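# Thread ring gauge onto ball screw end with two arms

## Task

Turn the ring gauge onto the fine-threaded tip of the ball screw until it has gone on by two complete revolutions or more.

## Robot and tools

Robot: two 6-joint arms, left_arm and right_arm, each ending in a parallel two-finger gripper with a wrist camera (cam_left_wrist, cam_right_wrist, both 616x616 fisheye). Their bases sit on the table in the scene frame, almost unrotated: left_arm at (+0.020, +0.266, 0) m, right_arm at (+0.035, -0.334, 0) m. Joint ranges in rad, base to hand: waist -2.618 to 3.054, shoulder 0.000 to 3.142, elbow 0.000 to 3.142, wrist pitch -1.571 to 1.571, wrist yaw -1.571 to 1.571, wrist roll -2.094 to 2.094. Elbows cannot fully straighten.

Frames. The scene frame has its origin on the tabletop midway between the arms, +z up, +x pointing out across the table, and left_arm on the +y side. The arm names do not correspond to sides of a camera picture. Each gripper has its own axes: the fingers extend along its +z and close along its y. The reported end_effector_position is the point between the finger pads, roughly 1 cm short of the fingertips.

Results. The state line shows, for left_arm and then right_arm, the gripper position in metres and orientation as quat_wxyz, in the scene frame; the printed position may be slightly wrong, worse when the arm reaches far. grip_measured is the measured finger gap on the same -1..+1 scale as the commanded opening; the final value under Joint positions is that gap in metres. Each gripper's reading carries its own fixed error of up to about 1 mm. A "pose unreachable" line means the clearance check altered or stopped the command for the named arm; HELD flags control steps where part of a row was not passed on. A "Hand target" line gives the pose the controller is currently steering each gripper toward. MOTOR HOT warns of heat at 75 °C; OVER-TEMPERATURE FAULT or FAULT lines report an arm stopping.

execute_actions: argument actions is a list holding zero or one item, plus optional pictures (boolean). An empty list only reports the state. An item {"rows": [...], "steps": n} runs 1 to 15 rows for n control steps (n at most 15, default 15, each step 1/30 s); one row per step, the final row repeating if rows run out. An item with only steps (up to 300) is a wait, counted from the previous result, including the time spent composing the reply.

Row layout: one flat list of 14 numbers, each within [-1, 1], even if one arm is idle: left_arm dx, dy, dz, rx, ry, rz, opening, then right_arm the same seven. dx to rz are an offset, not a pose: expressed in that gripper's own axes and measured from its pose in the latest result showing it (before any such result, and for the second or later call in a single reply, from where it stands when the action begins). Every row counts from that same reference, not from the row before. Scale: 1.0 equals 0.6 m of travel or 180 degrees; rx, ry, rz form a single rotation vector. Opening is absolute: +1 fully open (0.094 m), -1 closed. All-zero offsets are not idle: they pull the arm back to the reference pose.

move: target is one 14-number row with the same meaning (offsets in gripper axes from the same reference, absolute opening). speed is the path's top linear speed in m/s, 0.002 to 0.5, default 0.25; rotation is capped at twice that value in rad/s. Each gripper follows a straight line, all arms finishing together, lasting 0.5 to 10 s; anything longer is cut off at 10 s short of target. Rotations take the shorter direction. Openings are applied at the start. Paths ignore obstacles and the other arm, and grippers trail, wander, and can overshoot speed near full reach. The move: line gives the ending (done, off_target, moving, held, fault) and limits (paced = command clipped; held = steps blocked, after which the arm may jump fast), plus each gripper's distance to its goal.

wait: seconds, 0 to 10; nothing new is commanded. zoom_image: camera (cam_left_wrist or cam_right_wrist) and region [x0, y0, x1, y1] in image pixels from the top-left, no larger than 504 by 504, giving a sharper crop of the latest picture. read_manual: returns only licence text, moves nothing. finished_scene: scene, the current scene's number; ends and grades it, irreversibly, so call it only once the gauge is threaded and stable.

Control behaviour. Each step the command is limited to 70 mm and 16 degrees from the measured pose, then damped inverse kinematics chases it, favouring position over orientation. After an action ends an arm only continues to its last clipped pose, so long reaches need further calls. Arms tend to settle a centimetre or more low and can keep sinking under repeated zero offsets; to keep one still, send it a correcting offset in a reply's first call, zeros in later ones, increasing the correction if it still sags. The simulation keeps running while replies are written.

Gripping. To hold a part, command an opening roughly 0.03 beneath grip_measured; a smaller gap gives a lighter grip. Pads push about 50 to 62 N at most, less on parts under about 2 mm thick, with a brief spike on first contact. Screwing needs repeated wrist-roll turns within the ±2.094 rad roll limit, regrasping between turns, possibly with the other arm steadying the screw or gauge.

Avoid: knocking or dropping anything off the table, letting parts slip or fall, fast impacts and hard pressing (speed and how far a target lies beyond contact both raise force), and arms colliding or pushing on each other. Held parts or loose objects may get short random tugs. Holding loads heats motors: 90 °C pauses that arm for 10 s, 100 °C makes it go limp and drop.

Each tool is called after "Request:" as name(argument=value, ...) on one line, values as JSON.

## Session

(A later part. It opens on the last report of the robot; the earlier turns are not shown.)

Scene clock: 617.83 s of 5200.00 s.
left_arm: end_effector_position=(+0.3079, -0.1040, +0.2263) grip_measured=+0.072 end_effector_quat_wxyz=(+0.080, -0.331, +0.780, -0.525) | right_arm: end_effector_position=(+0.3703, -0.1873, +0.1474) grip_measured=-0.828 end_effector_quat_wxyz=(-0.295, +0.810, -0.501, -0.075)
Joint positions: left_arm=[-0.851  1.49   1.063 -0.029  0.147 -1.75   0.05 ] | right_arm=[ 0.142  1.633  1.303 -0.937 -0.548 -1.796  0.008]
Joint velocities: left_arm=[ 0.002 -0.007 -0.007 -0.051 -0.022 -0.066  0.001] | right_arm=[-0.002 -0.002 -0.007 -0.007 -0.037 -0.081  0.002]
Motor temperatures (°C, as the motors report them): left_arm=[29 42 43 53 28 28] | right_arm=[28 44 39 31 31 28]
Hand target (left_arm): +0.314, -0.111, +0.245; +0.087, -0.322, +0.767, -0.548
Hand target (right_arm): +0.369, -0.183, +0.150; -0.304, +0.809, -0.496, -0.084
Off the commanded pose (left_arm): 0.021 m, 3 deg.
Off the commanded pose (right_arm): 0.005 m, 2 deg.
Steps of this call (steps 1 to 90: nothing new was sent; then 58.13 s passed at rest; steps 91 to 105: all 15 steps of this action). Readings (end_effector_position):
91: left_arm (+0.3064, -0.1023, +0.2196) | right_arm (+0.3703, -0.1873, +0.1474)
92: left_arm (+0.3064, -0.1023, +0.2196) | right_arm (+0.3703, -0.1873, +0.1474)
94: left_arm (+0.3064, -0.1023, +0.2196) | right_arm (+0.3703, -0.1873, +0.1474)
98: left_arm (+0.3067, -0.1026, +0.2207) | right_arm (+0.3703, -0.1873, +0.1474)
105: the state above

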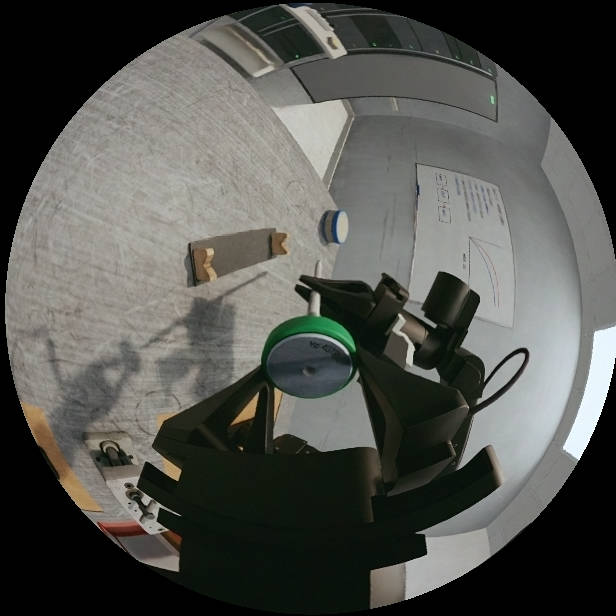

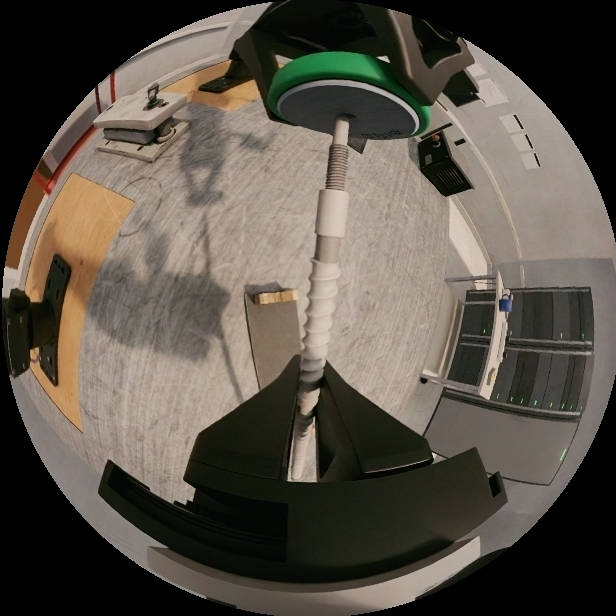

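Request:
execute_actions(actions=[{"rows": [[0.0098,-0.03695,0.0006,0.01796,0.0032,0.0028,0.03,-0.0084,-0.0013,0,0.0016,-0.0085,-0.0012,-0.86],[0.0096,-0.0364,0.0011,0.01765,0.00315,0.00275,0.03,-0.0084,-0.0013,0,0.0016,-0.0085,-0.0012,-0.86],[0.0094,-0.0358,0.0016,0.01734,0.0031,0.0027,0.03,-0.0084,-0.0013,0,0.0016,-0.0085,-0.0012,-0.86],[0.0093,-0.03525,0.002,0.01703,0.00305,0.00265,0.03,-0.0084,-0.0013,0,0.0016,-0.0085,-0.0012,-0.86],[0.0091,-0.0347,0.0025,0.01672,0.003,0.0026,0.03,-0.0084,-0.0013,0,0.0016,-0.0085,-0.0012,-0.86],[0.0089,-0.0341,0.003,0.01641,0.0029,0.00255,0.03,-0.0084,-0.0013,0,0.0016,-0.0085,-0.0012,-0.86],[0.0087,-0.03355,0.0035,0.0161,0.00285,0.0025,0.03,-0.0084,-0.0013,0,0.0016,-0.0085,-0.0012,-0.86]], "steps": 15}])

Request:
zoom_image(camera="cam_right_wrist", region=[280, 40, 420, 180])

Scene clock: 639.27 s of 5200.00 s.
left_arm: end_effector_position=(+0.3079, -0.1040, +0.2263) grip_measured=+0.072 end_effector_quat_wxyz=(+0.080, -0.331, +0.780, -0.525) | right_arm: end_effector_position=(+0.3703, -0.1873, +0.1474) grip_measured=-0.828 end_effector_quat_wxyz=(-0.295, +0.810, -0.501, -0.075)
Joint positions: left_arm=[-0.851  1.49   1.063 -0.029  0.147 -1.75   0.05 ] | right_arm=[ 0.142  1.633  1.303 -0.937 -0.548 -1.796  0.008]
Joint velocities: left_arm=[ 0.022 -0.002 -0.012  0.037 -0.007 -0.095  0.   ] | right_arm=[-0.002  0.007  0.017 -0.007 -0.066 -0.066  0.   ]
Motor temperatures (°C, as the motors report them): left_arm=[29 40 45 54 28 28] | right_arm=[28 44 40 31 31 28]
Hand target (left_arm): +0.313, -0.113, +0.244; +0.086, -0.323, +0.768, -0.546
Hand target (right_arm): +0.369, -0.183, +0.150; -0.304, +0.809, -0.496, -0.084
Off the commanded pose (left_arm): 0.021 m, 3 deg.
Off the commanded pose (right_arm): 0.005 m, 2 deg.
Steps of this call (steps 1 to 90: nothing new was sent; then 17.93 s passed at rest; steps 91 to 105: all 15 steps of this action). Readings (end_effector_position):
91: left_arm (+0.3079, -0.1040, +0.2263) | right_arm (+0.3703, -0.1873, +0.1474)
92: left_arm (+0.3079, -0.1040, +0.2263) | right_arm (+0.3703, -0.1873, +0.1474)
94: left_arm (+0.3079, -0.1040, +0.2263) | right_arm (+0.3703, -0.1873, +0.1474)
98: left_arm (+0.3079, -0.1040, +0.2263) | right_arm (+0.3703, -0.1873, +0.1474)
105: the state above

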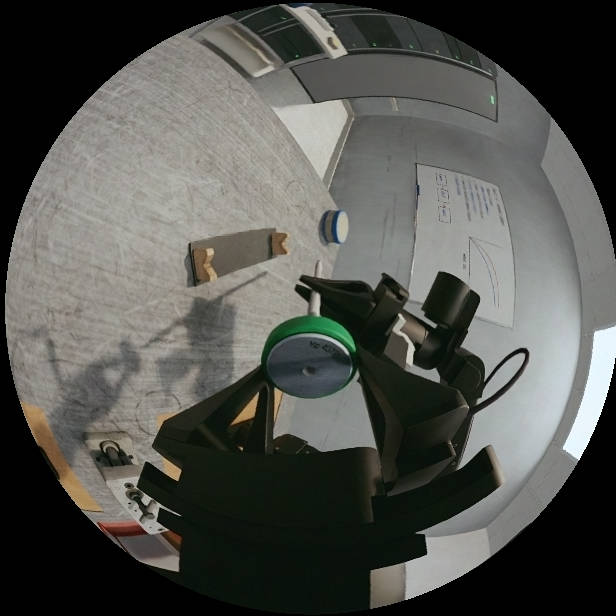

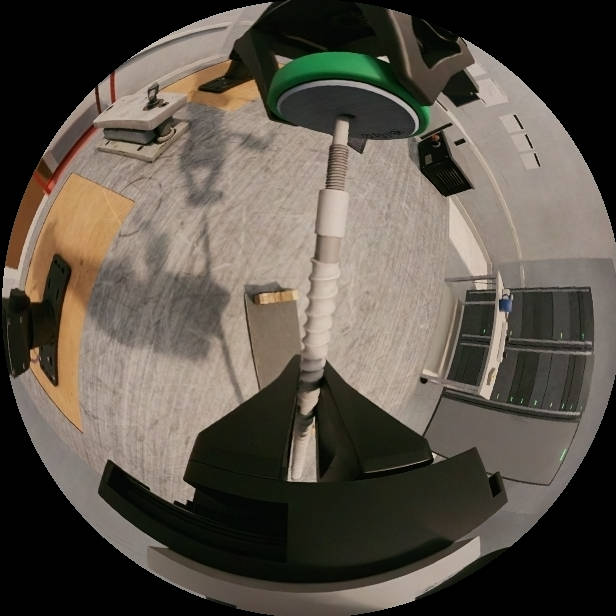

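Region (280, 40, 420, 180) of cam_right_wrist's 616x616 image, scaled by 3.600, with more detail than that image has.

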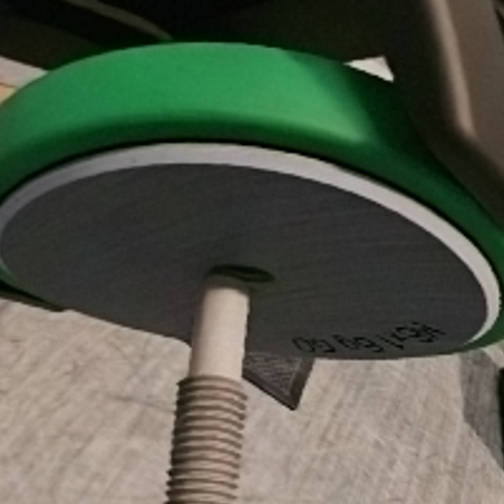

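Request:
execute_actions(actions=[{"rows": [[0.008,-0.0313,0.0054,0.01486,0.00265,0.0023,0.03,-0.0084,-0.0013,0,0.0016,-0.0085,-0.0012,-0.86],[0.0073,-0.029,0.0073,0.01362,0.0024,0.0021,0.03,-0.0084,-0.0013,0,0.0016,-0.0085,-0.0012,-0.86],[0.0073,-0.029,0.0073,0.01362,0.0024,0.0021,0.03,-0.0084,-0.0013,0,0.0016,-0.0085,-0.0012,-0.86],[0.0091,-0.0347,0.0025,0.01672,0.003,0.0026,0.03,-0.0084,-0.0013,0,0.0016,-0.0085,-0.0012,-0.86]], "steps": 12}])

Request:
zoom_image(camera="cam_right_wrist", region=[280, 40, 420, 180])

Scene clock: 648.97 s of 5200.00 s.
left_arm: end_effector_position=(+0.3084, -0.1046, +0.2233) grip_measured=+0.072 end_effector_quat_wxyz=(+0.079, -0.332, +0.781, -0.523) | right_arm: end_effector_position=(+0.3706, -0.1882, +0.1468) grip_measured=-0.828 end_effector_quat_wxyz=(-0.293, +0.811, -0.502, -0.073)
Joint positions: left_arm=[-0.851  1.497  1.063 -0.028  0.147 -1.75   0.05 ] | right_arm=[ 0.142  1.633  1.303 -0.937 -0.542 -1.796  0.008]
Joint velocities: left_arm=[ 0.017  0.002  0.007 -0.125 -0.037 -0.007 -0.001] | right_arm=[-0.007 -0.002 -0.002  0.007  0.007 -0.051  0.   ]
Motor temperatures (°C, as the motors report them): left_arm=[29 39 45 54 28 28] | right_arm=[28 44 40 31 31 28]
Hand target (left_arm): +0.312, -0.112, +0.245; +0.086, -0.323, +0.768, -0.547
Hand target (right_arm): +0.369, -0.183, +0.150; -0.304, +0.809, -0.496, -0.084
Off the commanded pose (left_arm): 0.024 m, 3 deg.
Off the commanded pose (right_arm): 0.006 m, 2 deg.
Steps of this call (steps 1 to 90: nothing new was sent; then 6.30 s passed at rest; steps 91 to 102: all 12 steps of this action). Readings (end_effector_position):
91: left_arm (+0.3079, -0.1040, +0.2259) | right_arm (+0.3703, -0.1873, +0.1474)
92: left_arm (+0.3081, -0.1042, +0.2252) | right_arm (+0.3703, -0.1873, +0.1474)
94: left_arm (+0.3084, -0.1045, +0.2235) | right_arm (+0.3705, -0.1880, +0.1470)
98: left_arm (+0.3084, -0.1046, +0.2233) | right_arm (+0.3706, -0.1882, +0.1468)
102: the state above

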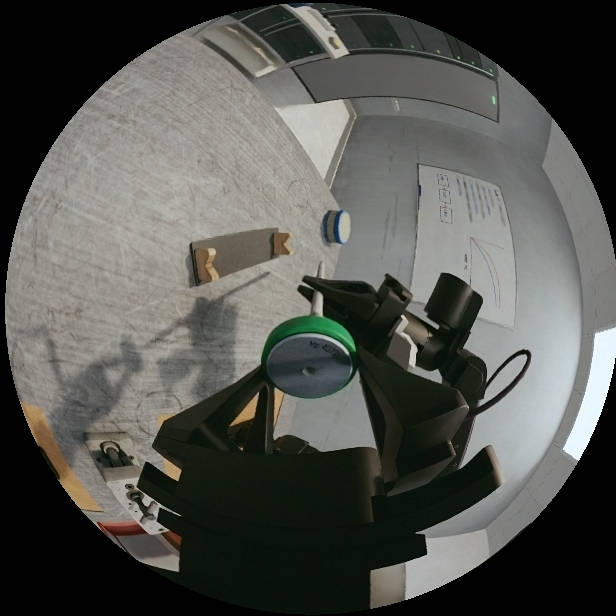

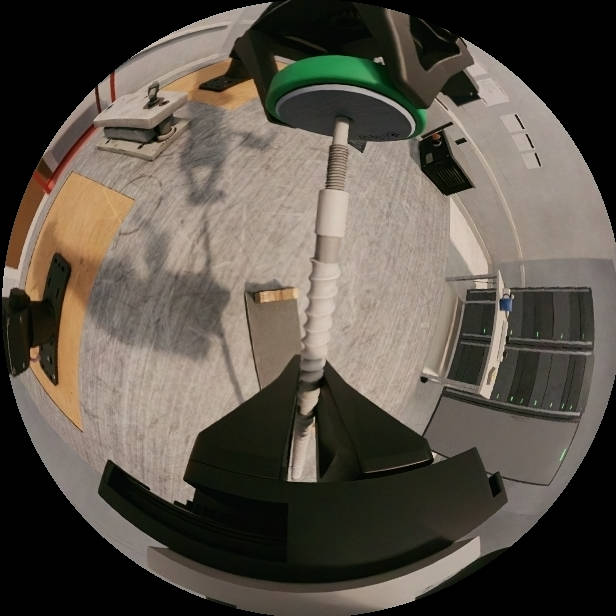

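Region (280, 40, 420, 180) of cam_right_wrist's 616x616 image, scaled by 3.600, with more detail than that image has.

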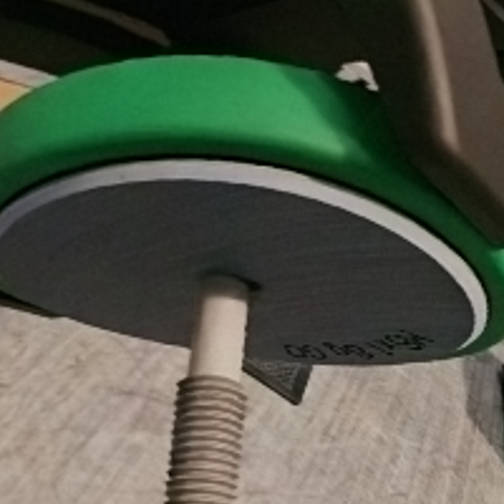

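Request:
execute_actions(actions=[{"rows": [[0.0077,-0.0386,0.0055,0.01827,0.00325,0.00284,0.03,-0.0098,-0.0015,0,0.0019,-0.0105,-0.0014,-0.86]], "steps": 12}])

Request:
zoom_image(camera="cam_right_wrist", region=[280, 40, 420, 180])

Scene clock: 665.30 s of 5200.00 s.
left_arm: end_effector_position=(+0.3084, -0.1046, +0.2233) grip_measured=+0.072 end_effector_quat_wxyz=(+0.079, -0.332, +0.781, -0.523) | right_arm: end_effector_position=(+0.3706, -0.1882, +0.1468) grip_measured=-0.828 end_effector_quat_wxyz=(-0.293, +0.811, -0.502, -0.073)
Joint positions: left_arm=[-0.851  1.497  1.063 -0.028  0.147 -1.75   0.05 ] | right_arm=[ 0.142  1.633  1.303 -0.937 -0.542 -1.797  0.008]
Joint velocities: left_arm=[-0.017  0.027  0.007 -0.022 -0.007  0.066 -0.001] | right_arm=[-0.007 -0.022 -0.022 -0.037  0.022 -0.037 -0.   ]
Motor temperatures (°C, as the motors report them): left_arm=[29 40 46 54 28 28] | right_arm=[28 44 40 31 31 28]
Hand target (left_arm): +0.315, -0.114, +0.243; +0.086, -0.323, +0.768, -0.546
Hand target (right_arm): +0.369, -0.183, +0.150; -0.304, +0.809, -0.495, -0.084
Off the commanded pose (left_arm): 0.024 m, 3 deg.
Off the commanded pose (right_arm): 0.006 m, 2 deg.
Steps of this call (steps 1 to 90: nothing new was sent; then 12.93 s passed at rest; steps 91 to 102: all 12 steps of this action). Readings (end_effector_position):
91: left_arm (+0.3084, -0.1046, +0.2233) | right_arm (+0.3706, -0.1882, +0.1468)
92: left_arm (+0.3084, -0.1046, +0.2233) | right_arm (+0.3706, -0.1882, +0.1468)
94: left_arm (+0.3084, -0.1046, +0.2233) | right_arm (+0.3706, -0.1882, +0.1468)
98: left_arm (+0.3084, -0.1046, +0.2233) | right_arm (+0.3706, -0.1882, +0.1468)
102: the state above

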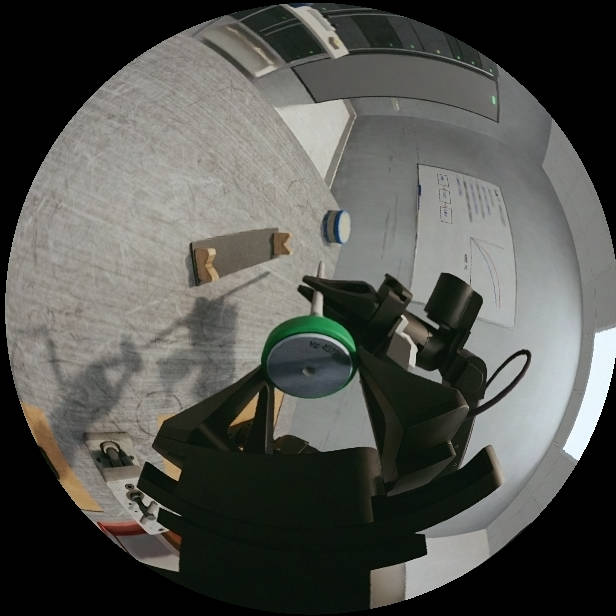

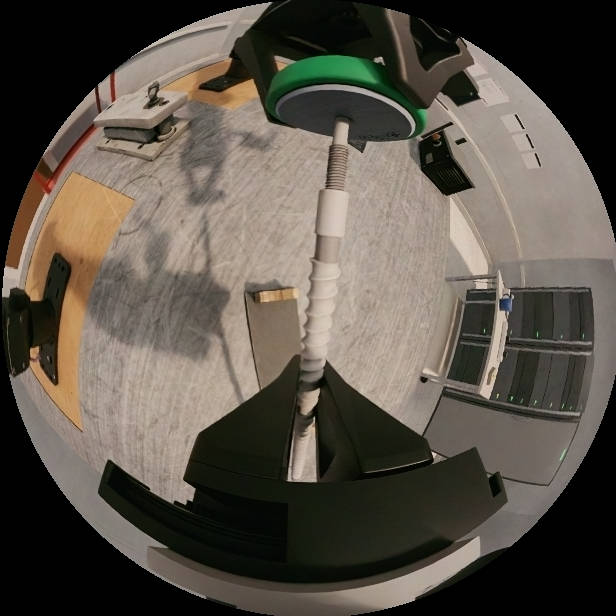

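Region (280, 40, 420, 180) of cam_right_wrist's 616x616 image, scaled by 3.600, with more detail than that image has.

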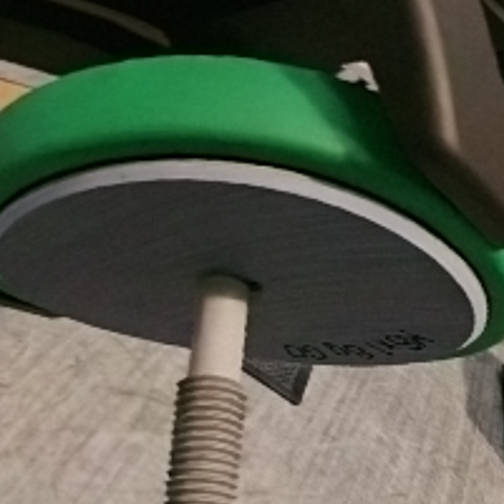

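Request:
zoom_image(camera="cam_right_wrist", region=[320, 95, 370, 145])

Request:
zoom_image(camera="cam_left_wrist", region=[270, 250, 360, 390])

Region (320, 95, 370, 145) of cam_right_wrist's 616x616 image, scaled by 10.080, with more detail than that image has.

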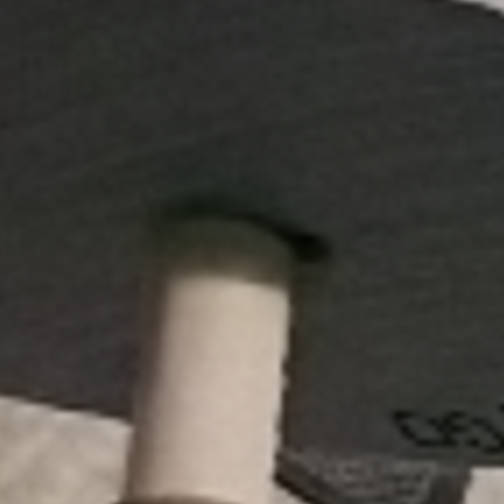

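Region (270, 250, 360, 390) of cam_left_wrist's 616x616 image, scaled by 3.600, with more detail than that image has; it fills the left 324 columns of this view, and the rest is white.

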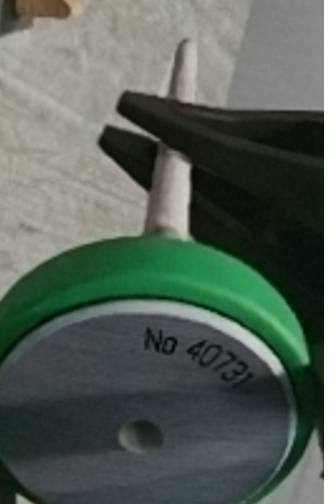

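Request:
execute_actions(actions=[{"rows": [[0.01143,-0.03849,0.00183,0.01908,0.00512,0.00388,0.03,-0.0098,-0.0015,0,0.0019,-0.0105,-0.0014,-0.86],[0.01143,-0.03849,0.00183,0.01908,0.00512,0.00388,0.03,-0.0098,-0.0015,0,0.0019,-0.0105,-0.0014,-0.86],[0.01372,-0.03801,0.00206,0.01887,0.00595,0.00431,0.03,-0.0098,-0.0015,0,0.0019,-0.0105,-0.0014,-0.86],[0.01372,-0.03801,0.00206,0.01887,0.00595,0.00431,0.03,-0.0098,-0.0015,0,0.0019,-0.0105,-0.0014,-0.86],[0.01372,-0.03801,0.00206,0.01887,0.00595,0.00431,0.03,-0.0098,-0.0015,0,0.0019,-0.0105,-0.0014,-0.86],[0.01372,-0.03801,0.00206,0.01887,0.00595,0.00431,0.03,-0.0098,-0.0015,0,0.0019,-0.0105,-0.0014,-0.86],[0.01372,-0.03801,0.00206,0.01887,0.00595,0.00431,0.03,-0.0098,-0.0015,0,0.0019,-0.0105,-0.0014,-0.86],[0.01372,-0.03801,0.00206,0.01887,0.00595,0.00431,0.03,-0.0098,-0.0015,0,0.0019,-0.0105,-0.0014,-0.86],[0.01601,-0.03754,0.00229,0.01866,0.00678,0.00474,0.03,-0.0098,-0.0015,0,0.0019,-0.0105,-0.0014,-0.86]], "steps": 15}], pictures=false)

Scene clock: 691.47 s of 5200.00 s.
left_arm: end_effector_position=(+0.3084, -0.1046, +0.2233) grip_measured=+0.072 end_effector_quat_wxyz=(+0.079, -0.332, +0.781, -0.523) | right_arm: end_effector_position=(+0.3706, -0.1882, +0.1468) grip_measured=-0.828 end_effector_quat_wxyz=(-0.293, +0.811, -0.502, -0.073)
Joint positions: left_arm=[-0.851  1.497  1.063 -0.028  0.147 -1.75   0.05 ] | right_arm=[ 0.142  1.633  1.303 -0.937 -0.542 -1.797  0.008]
Joint velocities: left_arm=[ 0.007 -0.007  0.002 -0.037 -0.022 -0.007  0.   ] | right_arm=[-0.017  0.012 -0.002 -0.007  0.022 -0.037 -0.001]
Motor temperatures (°C, as the motors report them): left_arm=[29 39 47 55 28 28] | right_arm=[28 44 40 31 31 28]
Hand target (left_arm): +0.310, -0.116, +0.244; +0.084, -0.318, +0.769, -0.548
Hand target (right_arm): +0.369, -0.183, +0.150; -0.304, +0.809, -0.495, -0.084
Off the commanded pose (left_arm): 0.025 m, 4 deg.
Off the commanded pose (right_arm): 0.006 m, 2 deg.
Steps of this call (steps 1 to 90: nothing new was sent; then 22.67 s passed at rest; steps 91 to 105: all 15 steps of this action). Readings (end_effector_position):
91: left_arm (+0.3084, -0.1046, +0.2233) | right_arm (+0.3706, -0.1882, +0.1468)
92: left_arm (+0.3084, -0.1046, +0.2233) | right_arm (+0.3706, -0.1882, +0.1468)
94: left_arm (+0.3084, -0.1046, +0.2233) | right_arm (+0.3706, -0.1882, +0.1468)
98: left_arm (+0.3084, -0.1046, +0.2233) | right_arm (+0.3706, -0.1882, +0.1468)
105: the state above

Request:
execute_actions(actions=[{"rows": [[0.0183,-0.03707,0.00252,0.01844,0.0076,0.00516,0.03,-0.0098,-0.0015,0,0.0019,-0.0105,-0.0014,-0.86],[0.02212,-0.03628,0.0029,0.01809,0.00898,0.00588,0.03,-0.0098,-0.0015,0,0.0019,-0.0105,-0.0014,-0.86],[0.02212,-0.03628,0.0029,0.01809,0.00898,0.00588,0.03,-0.0098,-0.0015,0,0.0019,-0.0105,-0.0014,-0.86],[0.01601,-0.03754,0.00229,0.01866,0.00678,0.00474,0.03,-0.0098,-0.0015,0,0.0019,-0.0105,-0.0014,-0.86]], "steps": 10}])

Request:
zoom_image(camera="cam_right_wrist", region=[310, 85, 380, 155])

Scene clock: 701.80 s of 5200.00 s.
left_arm: end_effector_position=(+0.3071, -0.1056, +0.2233) grip_measured=+0.072 end_effector_quat_wxyz=(+0.078, -0.331, +0.782, -0.523) | right_arm: end_effector_position=(+0.3705, -0.1880, +0.1470) grip_measured=-0.828 end_effector_quat_wxyz=(-0.294, +0.811, -0.500, -0.073)
Joint positions: left_arm=[-0.856  1.497  1.063 -0.028  0.146 -1.75   0.05 ] | right_arm=[ 0.142  1.633  1.303 -0.937 -0.543 -1.8    0.008]
Joint velocities: left_arm=[-0.007 -0.022 -0.002 -0.051  0.007 -0.022 -0.001] | right_arm=[ 0.012  0.012 -0.027  0.007  0.037 -0.037  0.   ]
Motor temperatures (°C, as the motors report them): left_arm=[29 39 47 56 28 28] | right_arm=[28 44 40 31 31 28]
Hand target (left_arm): +0.310, -0.116, +0.244; +0.084, -0.318, +0.769, -0.548
Hand target (right_arm): +0.369, -0.183, +0.150; -0.304, +0.810, -0.495, -0.084
Off the commanded pose (left_arm): 0.024 m, 4 deg.
Off the commanded pose (right_arm): 0.006 m, 2 deg.
Steps of this call (steps 1 to 90: nothing new was sent; then 7.00 s passed at rest; steps 91 to 100: all 10 steps of this action). Readings (end_effector_position):
91: left_arm (+0.3083, -0.1047, +0.2233) | right_arm (+0.3706, -0.1882, +0.1468)
92: left_arm (+0.3079, -0.1050, +0.2233) | right_arm (+0.3706, -0.1882, +0.1468)
94: left_arm (+0.3074, -0.1054, +0.2233) | right_arm (+0.3706, -0.1882, +0.1469)
98: left_arm (+0.3071, -0.1056, +0.2233) | right_arm (+0.3705, -0.1880, +0.1470)
100: the state above

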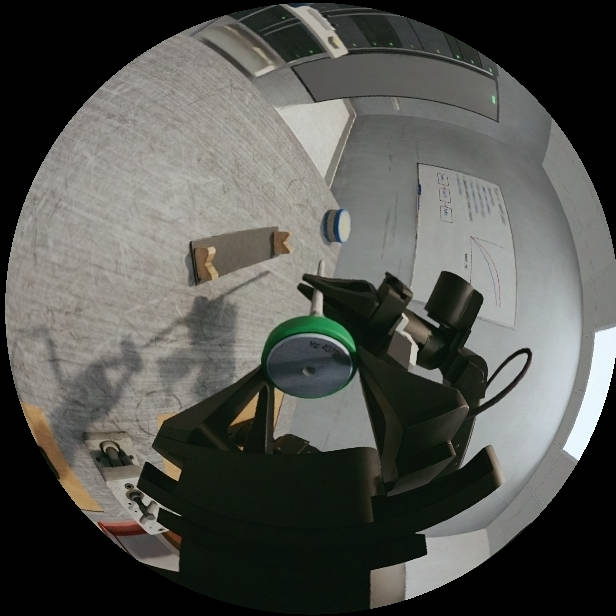

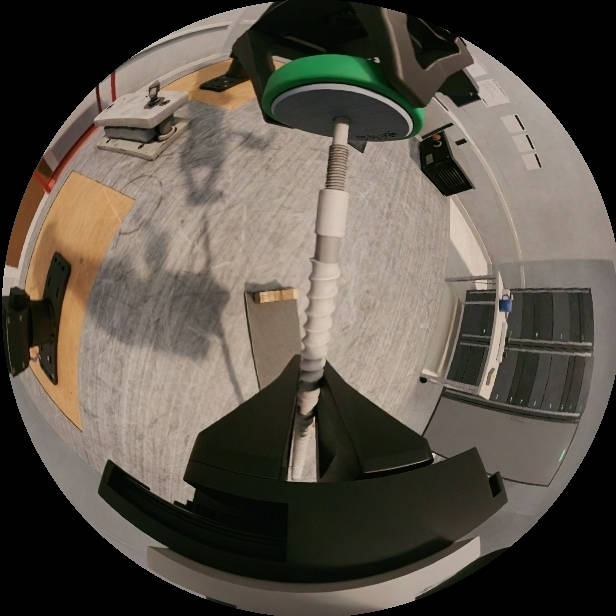

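Region (310, 85, 380, 155) of cam_right_wrist's 616x616 image, scaled by 7.200, with more detail than that image has.

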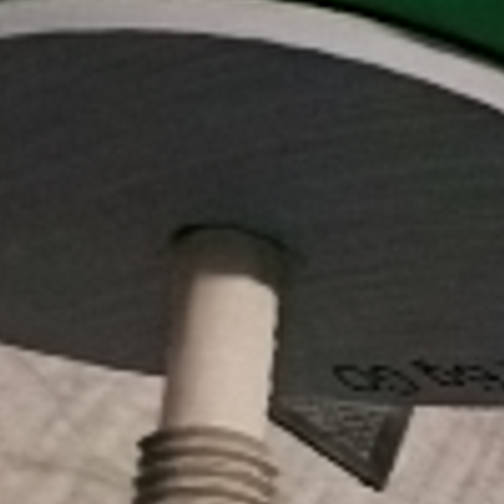

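Request:
execute_actions(actions=[{"rows": [[0.00938,-0.04138,0.00805,0.01954,0.00465,0.00366,0.03,-0.0098,-0.0015,0,0.0019,-0.0105,-0.0014,-0.86]], "steps": 12}])

Request:
zoom_image(camera="cam_right_wrist", region=[290, 70, 400, 180])

Scene clock: 710.13 s of 5200.00 s.
left_arm: end_effector_position=(+0.3097, -0.1094, +0.2219) grip_measured=+0.072 end_effector_quat_wxyz=(+0.077, -0.330, +0.783, -0.522) | right_arm: end_effector_position=(+0.3705, -0.1877, +0.1471) grip_measured=-0.828 end_effector_quat_wxyz=(-0.294, +0.811, -0.500, -0.074)
Joint positions: left_arm=[-0.856  1.517  1.078 -0.026  0.148 -1.75   0.05 ] | right_arm=[ 0.142  1.633  1.303 -0.937 -0.545 -1.8    0.008]
Joint velocities: left_arm=[-0.007 -0.027 -0.017 -0.037  0.037 -0.007 -0.001] | right_arm=[-0.002 -0.007  0.002  0.037 -0.007  0.007 -0.002]
Motor temperatures (°C, as the motors report them): left_arm=[29 39 47 56 28 28] | right_arm=[28 44 40 31 31 28]
Hand target (left_arm): +0.315, -0.117, +0.244; +0.085, -0.320, +0.768, -0.548
Hand target (right_arm): +0.369, -0.183, +0.150; -0.305, +0.810, -0.494, -0.084
Off the commanded pose (left_arm): 0.025 m, 4 deg.
Off the commanded pose (right_arm): 0.006 m, 2 deg.
Steps of this call (steps 1 to 90: nothing new was sent; then 4.93 s passed at rest; steps 91 to 102: all 12 steps of this action). Readings (end_effector_position):
91: left_arm (+0.3073, -0.1059, +0.2233) | right_arm (+0.3705, -0.1880, +0.1470)
92: left_arm (+0.3080, -0.1068, +0.2235) | right_arm (+0.3705, -0.1880, +0.1470)
94: left_arm (+0.3091, -0.1082, +0.2226) | right_arm (+0.3706, -0.1878, +0.1471)
98: left_arm (+0.3097, -0.1094, +0.2219) | right_arm (+0.3706, -0.1878, +0.1471)
102: the state above

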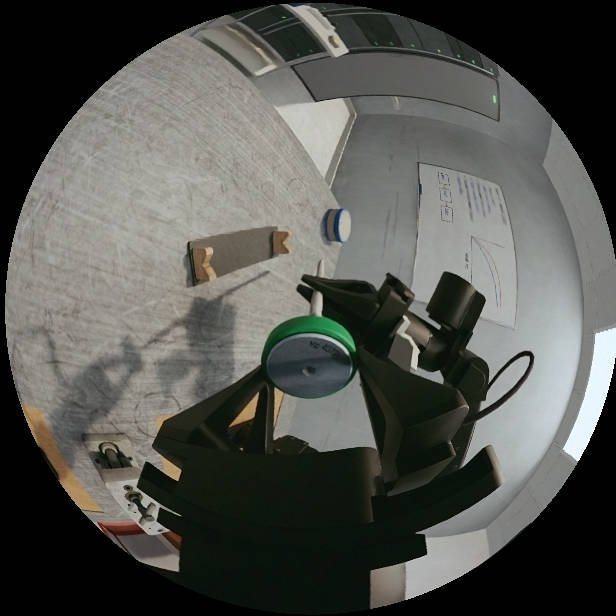

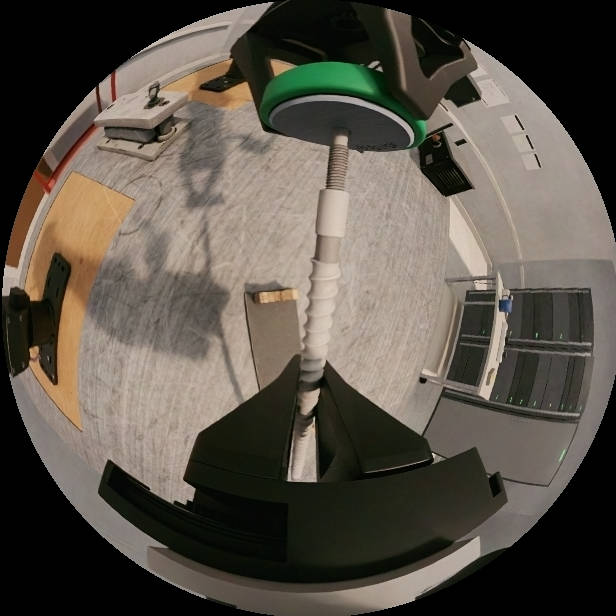

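Region (290, 70, 400, 180) of cam_right_wrist's 616x616 image, scaled by 4.582, with more detail than that image has.

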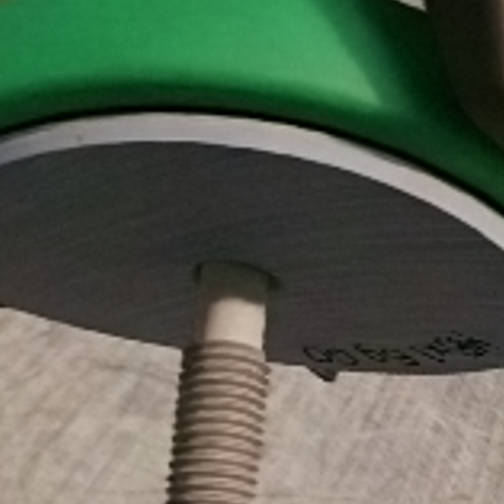

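Request:
execute_actions(actions=[{"rows": [[0.01017,-0.04538,0.00752,0.02356,0.00535,0.00427,0.03,-0.0094,-0.0015,0,0.0019,-0.010,-0.0005,-0.86]], "steps": 12}])

Request:
zoom_image(camera="cam_right_wrist", region=[290, 70, 400, 180])

Scene clock: 721.57 s of 5200.00 s.
left_arm: end_effector_position=(+0.3115, -0.1120, +0.2207) grip_measured=+0.072 end_effector_quat_wxyz=(+0.076, -0.330, +0.783, -0.522) | right_arm: end_effector_position=(+0.3712, -0.1882, +0.1470) grip_measured=-0.828 end_effector_quat_wxyz=(-0.294, +0.812, -0.500, -0.071)
Joint positions: left_arm=[-0.856  1.53   1.086 -0.022  0.15  -1.75   0.05 ] | right_arm=[ 0.142  1.633  1.303 -0.935 -0.541 -1.8    0.008]
Joint velocities: left_arm=[-0.007 -0.002  0.022 -0.051 -0.037  0.051  0.   ] | right_arm=[ 0.017 -0.002  0.002  0.037 -0.022 -0.007 -0.   ]
Motor temperatures (°C, as the motors report them): left_arm=[29 40 47 57 28 28] | right_arm=[28 44 40 31 31 28]
Hand target (left_arm): +0.318, -0.122, +0.245; +0.086, -0.317, +0.766, -0.553
Hand target (right_arm): +0.369, -0.183, +0.150; -0.305, +0.809, -0.495, -0.084
Off the commanded pose (left_arm): 0.028 m, 4 deg.
Off the commanded pose (right_arm): 0.006 m, 2 deg.
Steps of this call (steps 1 to 90: nothing new was sent; then 8.03 s passed at rest; steps 91 to 102: all 12 steps of this action). Readings (end_effector_position):
91: left_arm (+0.3098, -0.1096, +0.2217) | right_arm (+0.3705, -0.1877, +0.1471)
92: left_arm (+0.3102, -0.1103, +0.2217) | right_arm (+0.3705, -0.1877, +0.1471)
94: left_arm (+0.3111, -0.1115, +0.2208) | right_arm (+0.3707, -0.1878, +0.1472)
98: left_arm (+0.3115, -0.1120, +0.2207) | right_arm (+0.3712, -0.1882, +0.1470)
102: the state above

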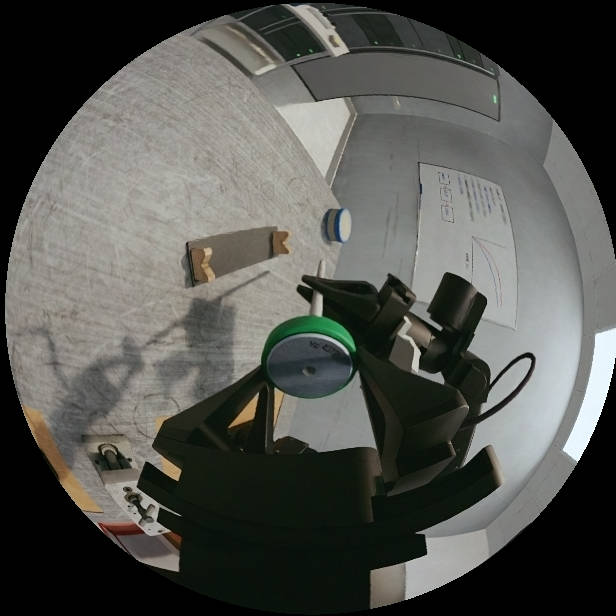

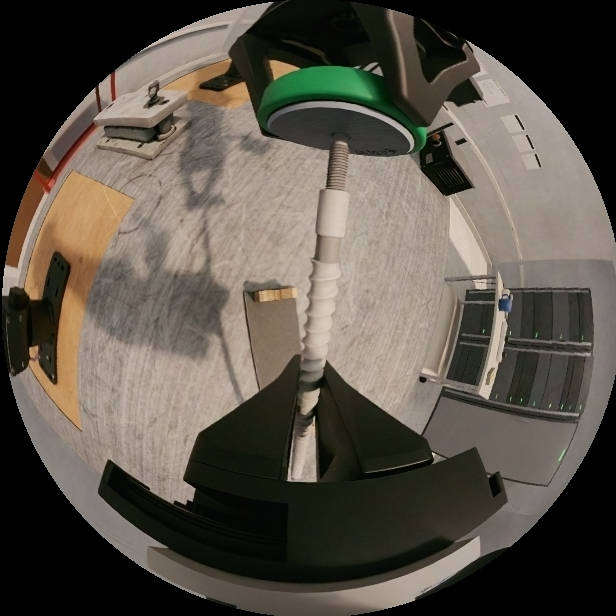

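Region (290, 70, 400, 180) of cam_right_wrist's 616x616 image, scaled by 4.582, with more detail than that image has.

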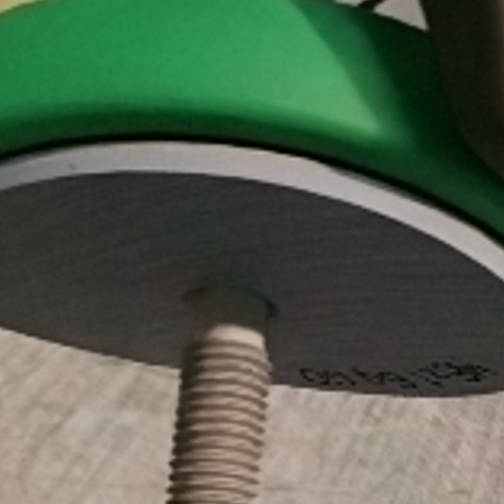

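Request:
execute_actions(actions=[{"rows": [[0.00945,-0.04517,0.00153,0.02403,0.00484,0.00404,0.03,-0.013,-0.002,0,0.0025,-0.0135,-0.001,-0.86],[0.00945,-0.04517,0.00153,0.02403,0.00484,0.00404,0.03,-0.015,-0.0023,0,0.0029,-0.0155,-0.001,-0.86],[0.00945,-0.04517,0.00153,0.02403,0.00484,0.00404,0.03,-0.0174,-0.0027,0,0.0033,-0.0176,-0.001,-0.86]], "steps": 12}])

Request:
zoom_image(camera="cam_right_wrist", region=[290, 70, 400, 180])

Scene clock: 749.43 s of 5200.00 s.
left_arm: end_effector_position=(+0.3115, -0.1120, +0.2207) grip_measured=+0.072 end_effector_quat_wxyz=(+0.076, -0.330, +0.783, -0.522) | right_arm: end_effector_position=(+0.3712, -0.1880, +0.1471) grip_measured=-0.828 end_effector_quat_wxyz=(-0.294, +0.811, -0.500, -0.072)
Joint positions: left_arm=[-0.856  1.53   1.086 -0.022  0.15  -1.75   0.05 ] | right_arm=[ 0.142  1.633  1.303 -0.934 -0.543 -1.8    0.008]
Joint velocities: left_arm=[-0.007  0.017 -0.007 -0.022  0.007  0.007  0.   ] | right_arm=[-0.007  0.007 -0.012 -0.022  0.022 -0.022 -0.001]
Motor temperatures (°C, as the motors report them): left_arm=[29 40 48 58 28 28] | right_arm=[28 44 40 31 31 28]
Hand target (left_arm): +0.318, -0.121, +0.245; +0.086, -0.318, +0.766, -0.553
Hand target (right_arm): +0.368, -0.180, +0.152; -0.312, +0.808, -0.491, -0.090
Off the commanded pose (left_arm): 0.028 m, 4 deg.
Off the commanded pose (right_arm): 0.010 m, 3 deg.
Steps of this call (steps 1 to 90: nothing new was sent; then 24.47 s passed at rest; steps 91 to 102: all 12 steps of this action). Readings (end_effector_position):
91: left_arm (+0.3115, -0.1120, +0.2207) | right_arm (+0.3712, -0.1882, +0.1470)
92: left_arm (+0.3115, -0.1120, +0.2207) | right_arm (+0.3713, -0.1881, +0.1470)
94: left_arm (+0.3115, -0.1120, +0.2207) | right_arm (+0.3712, -0.1880, +0.1471)
98: left_arm (+0.3115, -0.1120, +0.2207) | right_arm (+0.3712, -0.1880, +0.1471)
102: the state above

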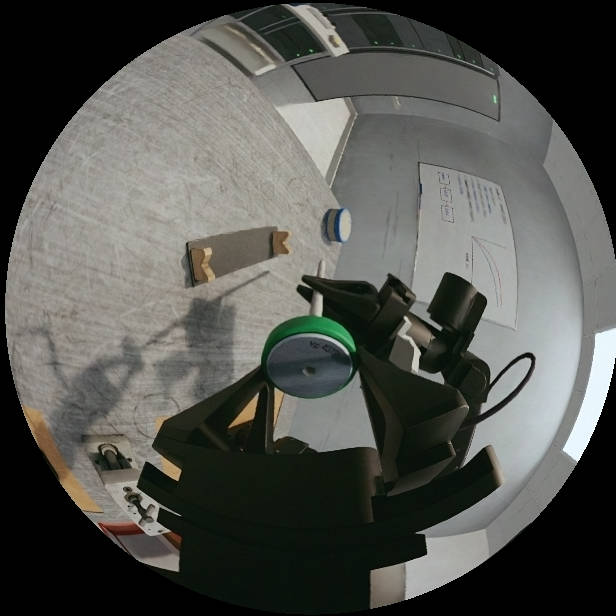

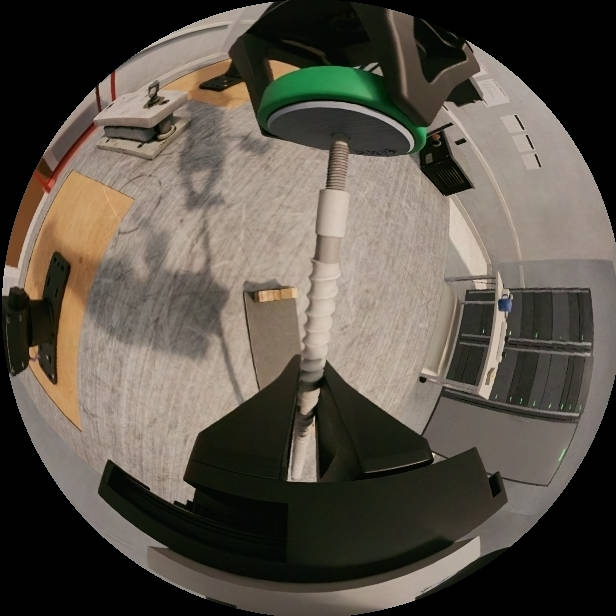

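Region (290, 70, 400, 180) of cam_right_wrist's 616x616 image, scaled by 4.582, with more detail than that image has.

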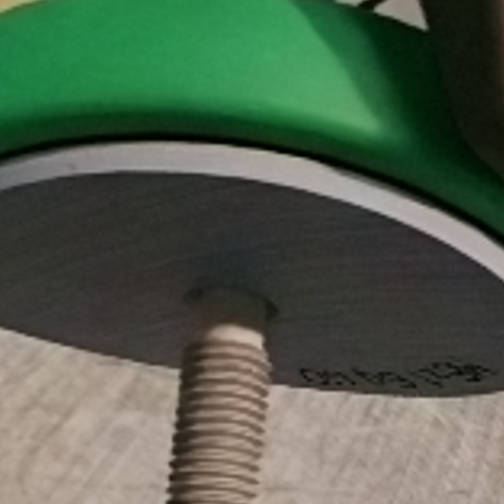

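Request:
execute_actions(actions=[{"rows": [[0.00945,-0.04517,0.002,0.0242,0.0038,0.0318,0.03,-0.0174,-0.0027,0,0.0033,-0.0176,-0.001,-0.86],[0.00945,-0.04517,0.002,0.0243,0.0027,0.0596,0.03,-0.0174,-0.0027,0,0.0033,-0.0176,-0.001,-0.86],[0.00945,-0.04517,0.002,0.0245,0.0017,0.0873,0.03,-0.0174,-0.0027,0,0.0033,-0.0176,-0.001,-0.86],[0.00945,-0.04517,0.002,0.0246,0.0006,0.1151,0.03,-0.0174,-0.0027,0,0.0033,-0.0176,-0.001,-0.86],[0.00945,-0.04517,0.002,0.0247,-0.0005,0.1429,0.03,-0.0174,-0.0027,0,0.0033,-0.0176,-0.001,-0.86],[0.00945,-0.04517,0.002,0.0247,-0.0016,0.1707,0.03,-0.0174,-0.0027,0,0.0033,-0.0176,-0.001,-0.86],[0.00945,-0.04517,0.002,0.0247,-0.0027,0.1984,0.03,-0.0174,-0.0027,0,0.0033,-0.0176,-0.001,-0.86],[0.00945,-0.04517,0.002,0.0247,-0.0038,0.2262,0.03,-0.0174,-0.0027,0,0.0033,-0.0176,-0.001,-0.86],[0.00945,-0.04517,0.002,0.0247,-0.0049,0.254,0.03,-0.0174,-0.0027,0,0.0033,-0.0176,-0.001,-0.86],[0.00945,-0.04517,0.002,0.0246,-0.006,0.2818,0.03,-0.0174,-0.0027,0,0.0033,-0.0176,-0.001,-0.86],[0.00945,-0.04517,0.002,0.0245,-0.0071,0.3096,0.03,-0.0174,-0.0027,0,0.0033,-0.0176,-0.001,-0.86],[0.00945,-0.04517,0.002,0.0243,-0.0082,0.3373,0.03,-0.0174,-0.0027,0,0.0033,-0.0176,-0.001,-0.86]], "steps": 15}])

Request:
zoom_image(camera="cam_right_wrist", region=[290, 70, 400, 180])

Scene clock: 773.93 s of 5200.00 s.
left_arm: end_effector_position=(+0.3142, -0.1116, +0.2222) grip_measured=+0.072 end_effector_quat_wxyz=(+0.222, -0.102, +0.852, -0.463) | right_arm: end_effector_position=(+0.3737, -0.1876, +0.1491) grip_measured=-0.828 end_effector_quat_wxyz=(-0.302, +0.807, -0.502, -0.073)
Joint positions: left_arm=[-0.86   1.541  1.132 -0.088  0.124 -1.176  0.05 ] | right_arm=[ 0.137  1.633  1.303 -0.923 -0.557 -1.791  0.008]
Joint velocities: left_arm=[-0.012 -0.017  0.042 -0.037 -0.081  1.165 -0.   ] | right_arm=[-0.002 -0.002  0.002 -0.007 -0.037 -0.037  0.002]
Motor temperatures (°C, as the motors report them): left_arm=[29 40 49 59 28 28] | right_arm=[28 45 40 31 31 28]
Hand target (left_arm): +0.318, -0.122, +0.245; +0.285, -0.014, +0.842, -0.458
Hand target (right_arm): +0.368, -0.180, +0.152; -0.313, +0.808, -0.491, -0.090
Off the commanded pose (left_arm): 0.026 m, 29 deg; orientation clipped at the last step of the last action.
Off the commanded pose (right_arm): 0.011 m, 3 deg.
Steps of this call (steps 1 to 90: nothing new was sent; then 21.00 s passed at rest; steps 91 to 105: all 15 steps of this action). Readings (end_effector_position):
91: left_arm (+0.3115, -0.1120, +0.2207) | right_arm (+0.3713, -0.1880, +0.1471)
92: left_arm (+0.3115, -0.1119, +0.2207) | right_arm (+0.3714, -0.1880, +0.1471)
94: left_arm (+0.3118, -0.1117, +0.2207) | right_arm (+0.3717, -0.1878, +0.1474)
98: left_arm (+0.3128, -0.1114, +0.2212) | right_arm (+0.3728, -0.1872, +0.1481)
105: the state above

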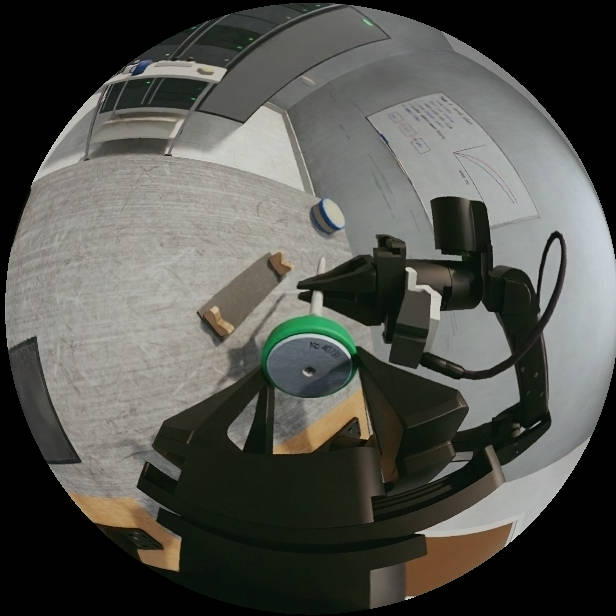

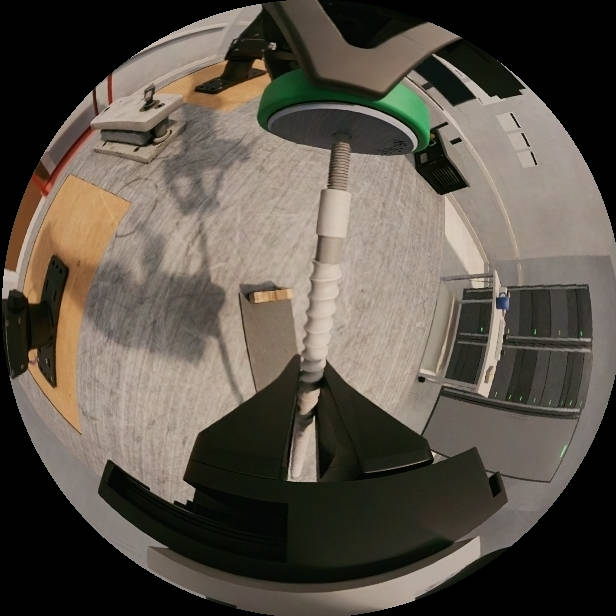

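Region (290, 70, 400, 180) of cam_right_wrist's 616x616 image, scaled by 4.582, with more detail than that image has.

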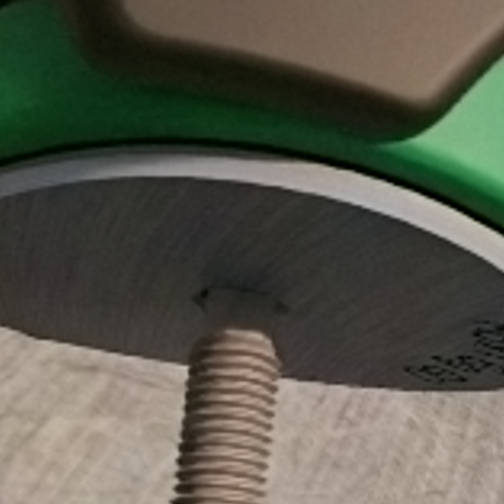

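Request:
execute_actions(actions=[])

Scene clock: 798.83 s of 5200.00 s.
left_arm: end_effector_position=(+0.3142, -0.1109, +0.2214) grip_measured=+0.072 end_effector_quat_wxyz=(+0.262, -0.028, +0.859, -0.438) | right_arm: end_effector_position=(+0.3736, -0.1873, +0.1493) grip_measured=-0.828 end_effector_quat_wxyz=(-0.303, +0.807, -0.502, -0.074)
Joint positions: left_arm=[-0.862  1.541  1.135 -0.096  0.118 -1.     0.05 ] | right_arm=[ 0.137  1.633  1.303 -0.923 -0.559 -1.79   0.008]
Joint velocities: left_arm=[ 0.002 -0.007 -0.017  0.022 -0.037  0.037  0.001] | right_arm=[ 0.002  0.007 -0.007 -0.007 -0.037  0.051 -0.001]
Motor temperatures (°C, as the motors report them): left_arm=[29 40 50 59 28 28] | right_arm=[28 45 40 31 31 28]
Hand target (left_arm): +0.318, -0.122, +0.245; +0.285, -0.014, +0.842, -0.458
Hand target (right_arm): +0.368, -0.180, +0.152; -0.313, +0.808, -0.491, -0.090
Off the commanded pose (left_arm): 0.027 m, 19 deg; orientation clipped at the last step of the last action.
Off the commanded pose (right_arm): 0.010 m, 3 deg.
Steps of this call (steps 1 to 90: nothing new was sent; then 21.90 s passed at rest). Readings (end_effector_position):
1: left_arm (+0.3142, -0.1114, +0.2219) | right_arm (+0.3736, -0.1874, +0.1492)
2: left_arm (+0.3142, -0.1113, +0.2220) | right_arm (+0.3736, -0.1874, +0.1492)
4: left_arm (+0.3141, -0.1112, +0.2217) | right_arm (+0.3736, -0.1873, +0.1492)
8: left_arm (+0.3142, -0.1110, +0.2216) | right_arm (+0.3736, -0.1873, +0.1493)
90: the state above

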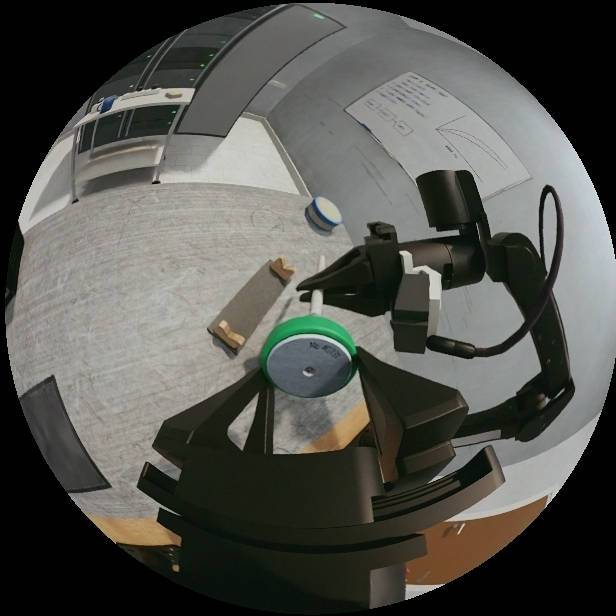

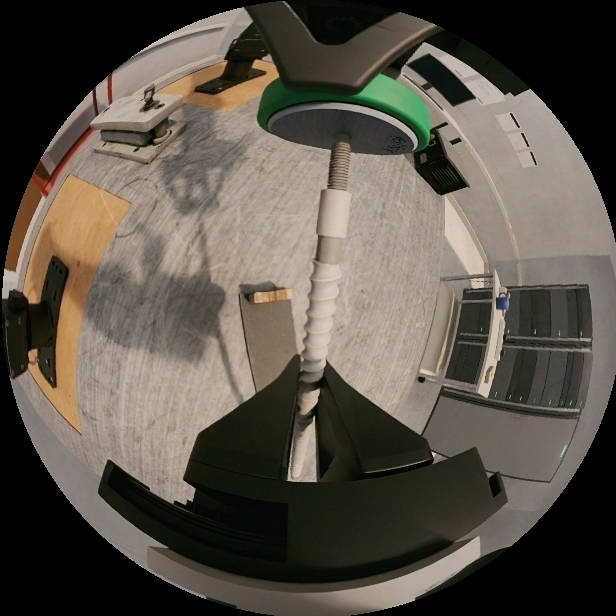

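Request:
zoom_image(camera="cam_right_wrist", region=[290, 90, 400, 200])

Region (290, 90, 400, 200) of cam_right_wrist's 616x616 image, scaled by 4.582, with more detail than that image has.

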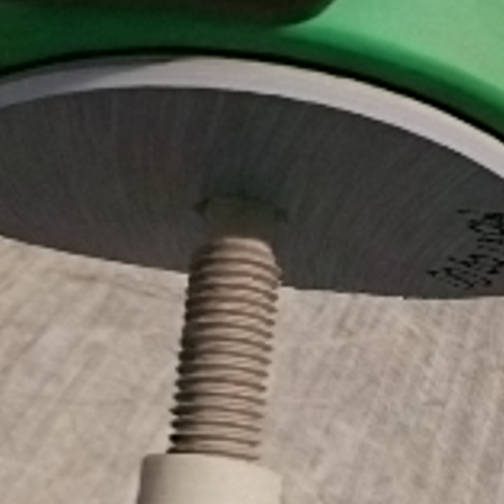

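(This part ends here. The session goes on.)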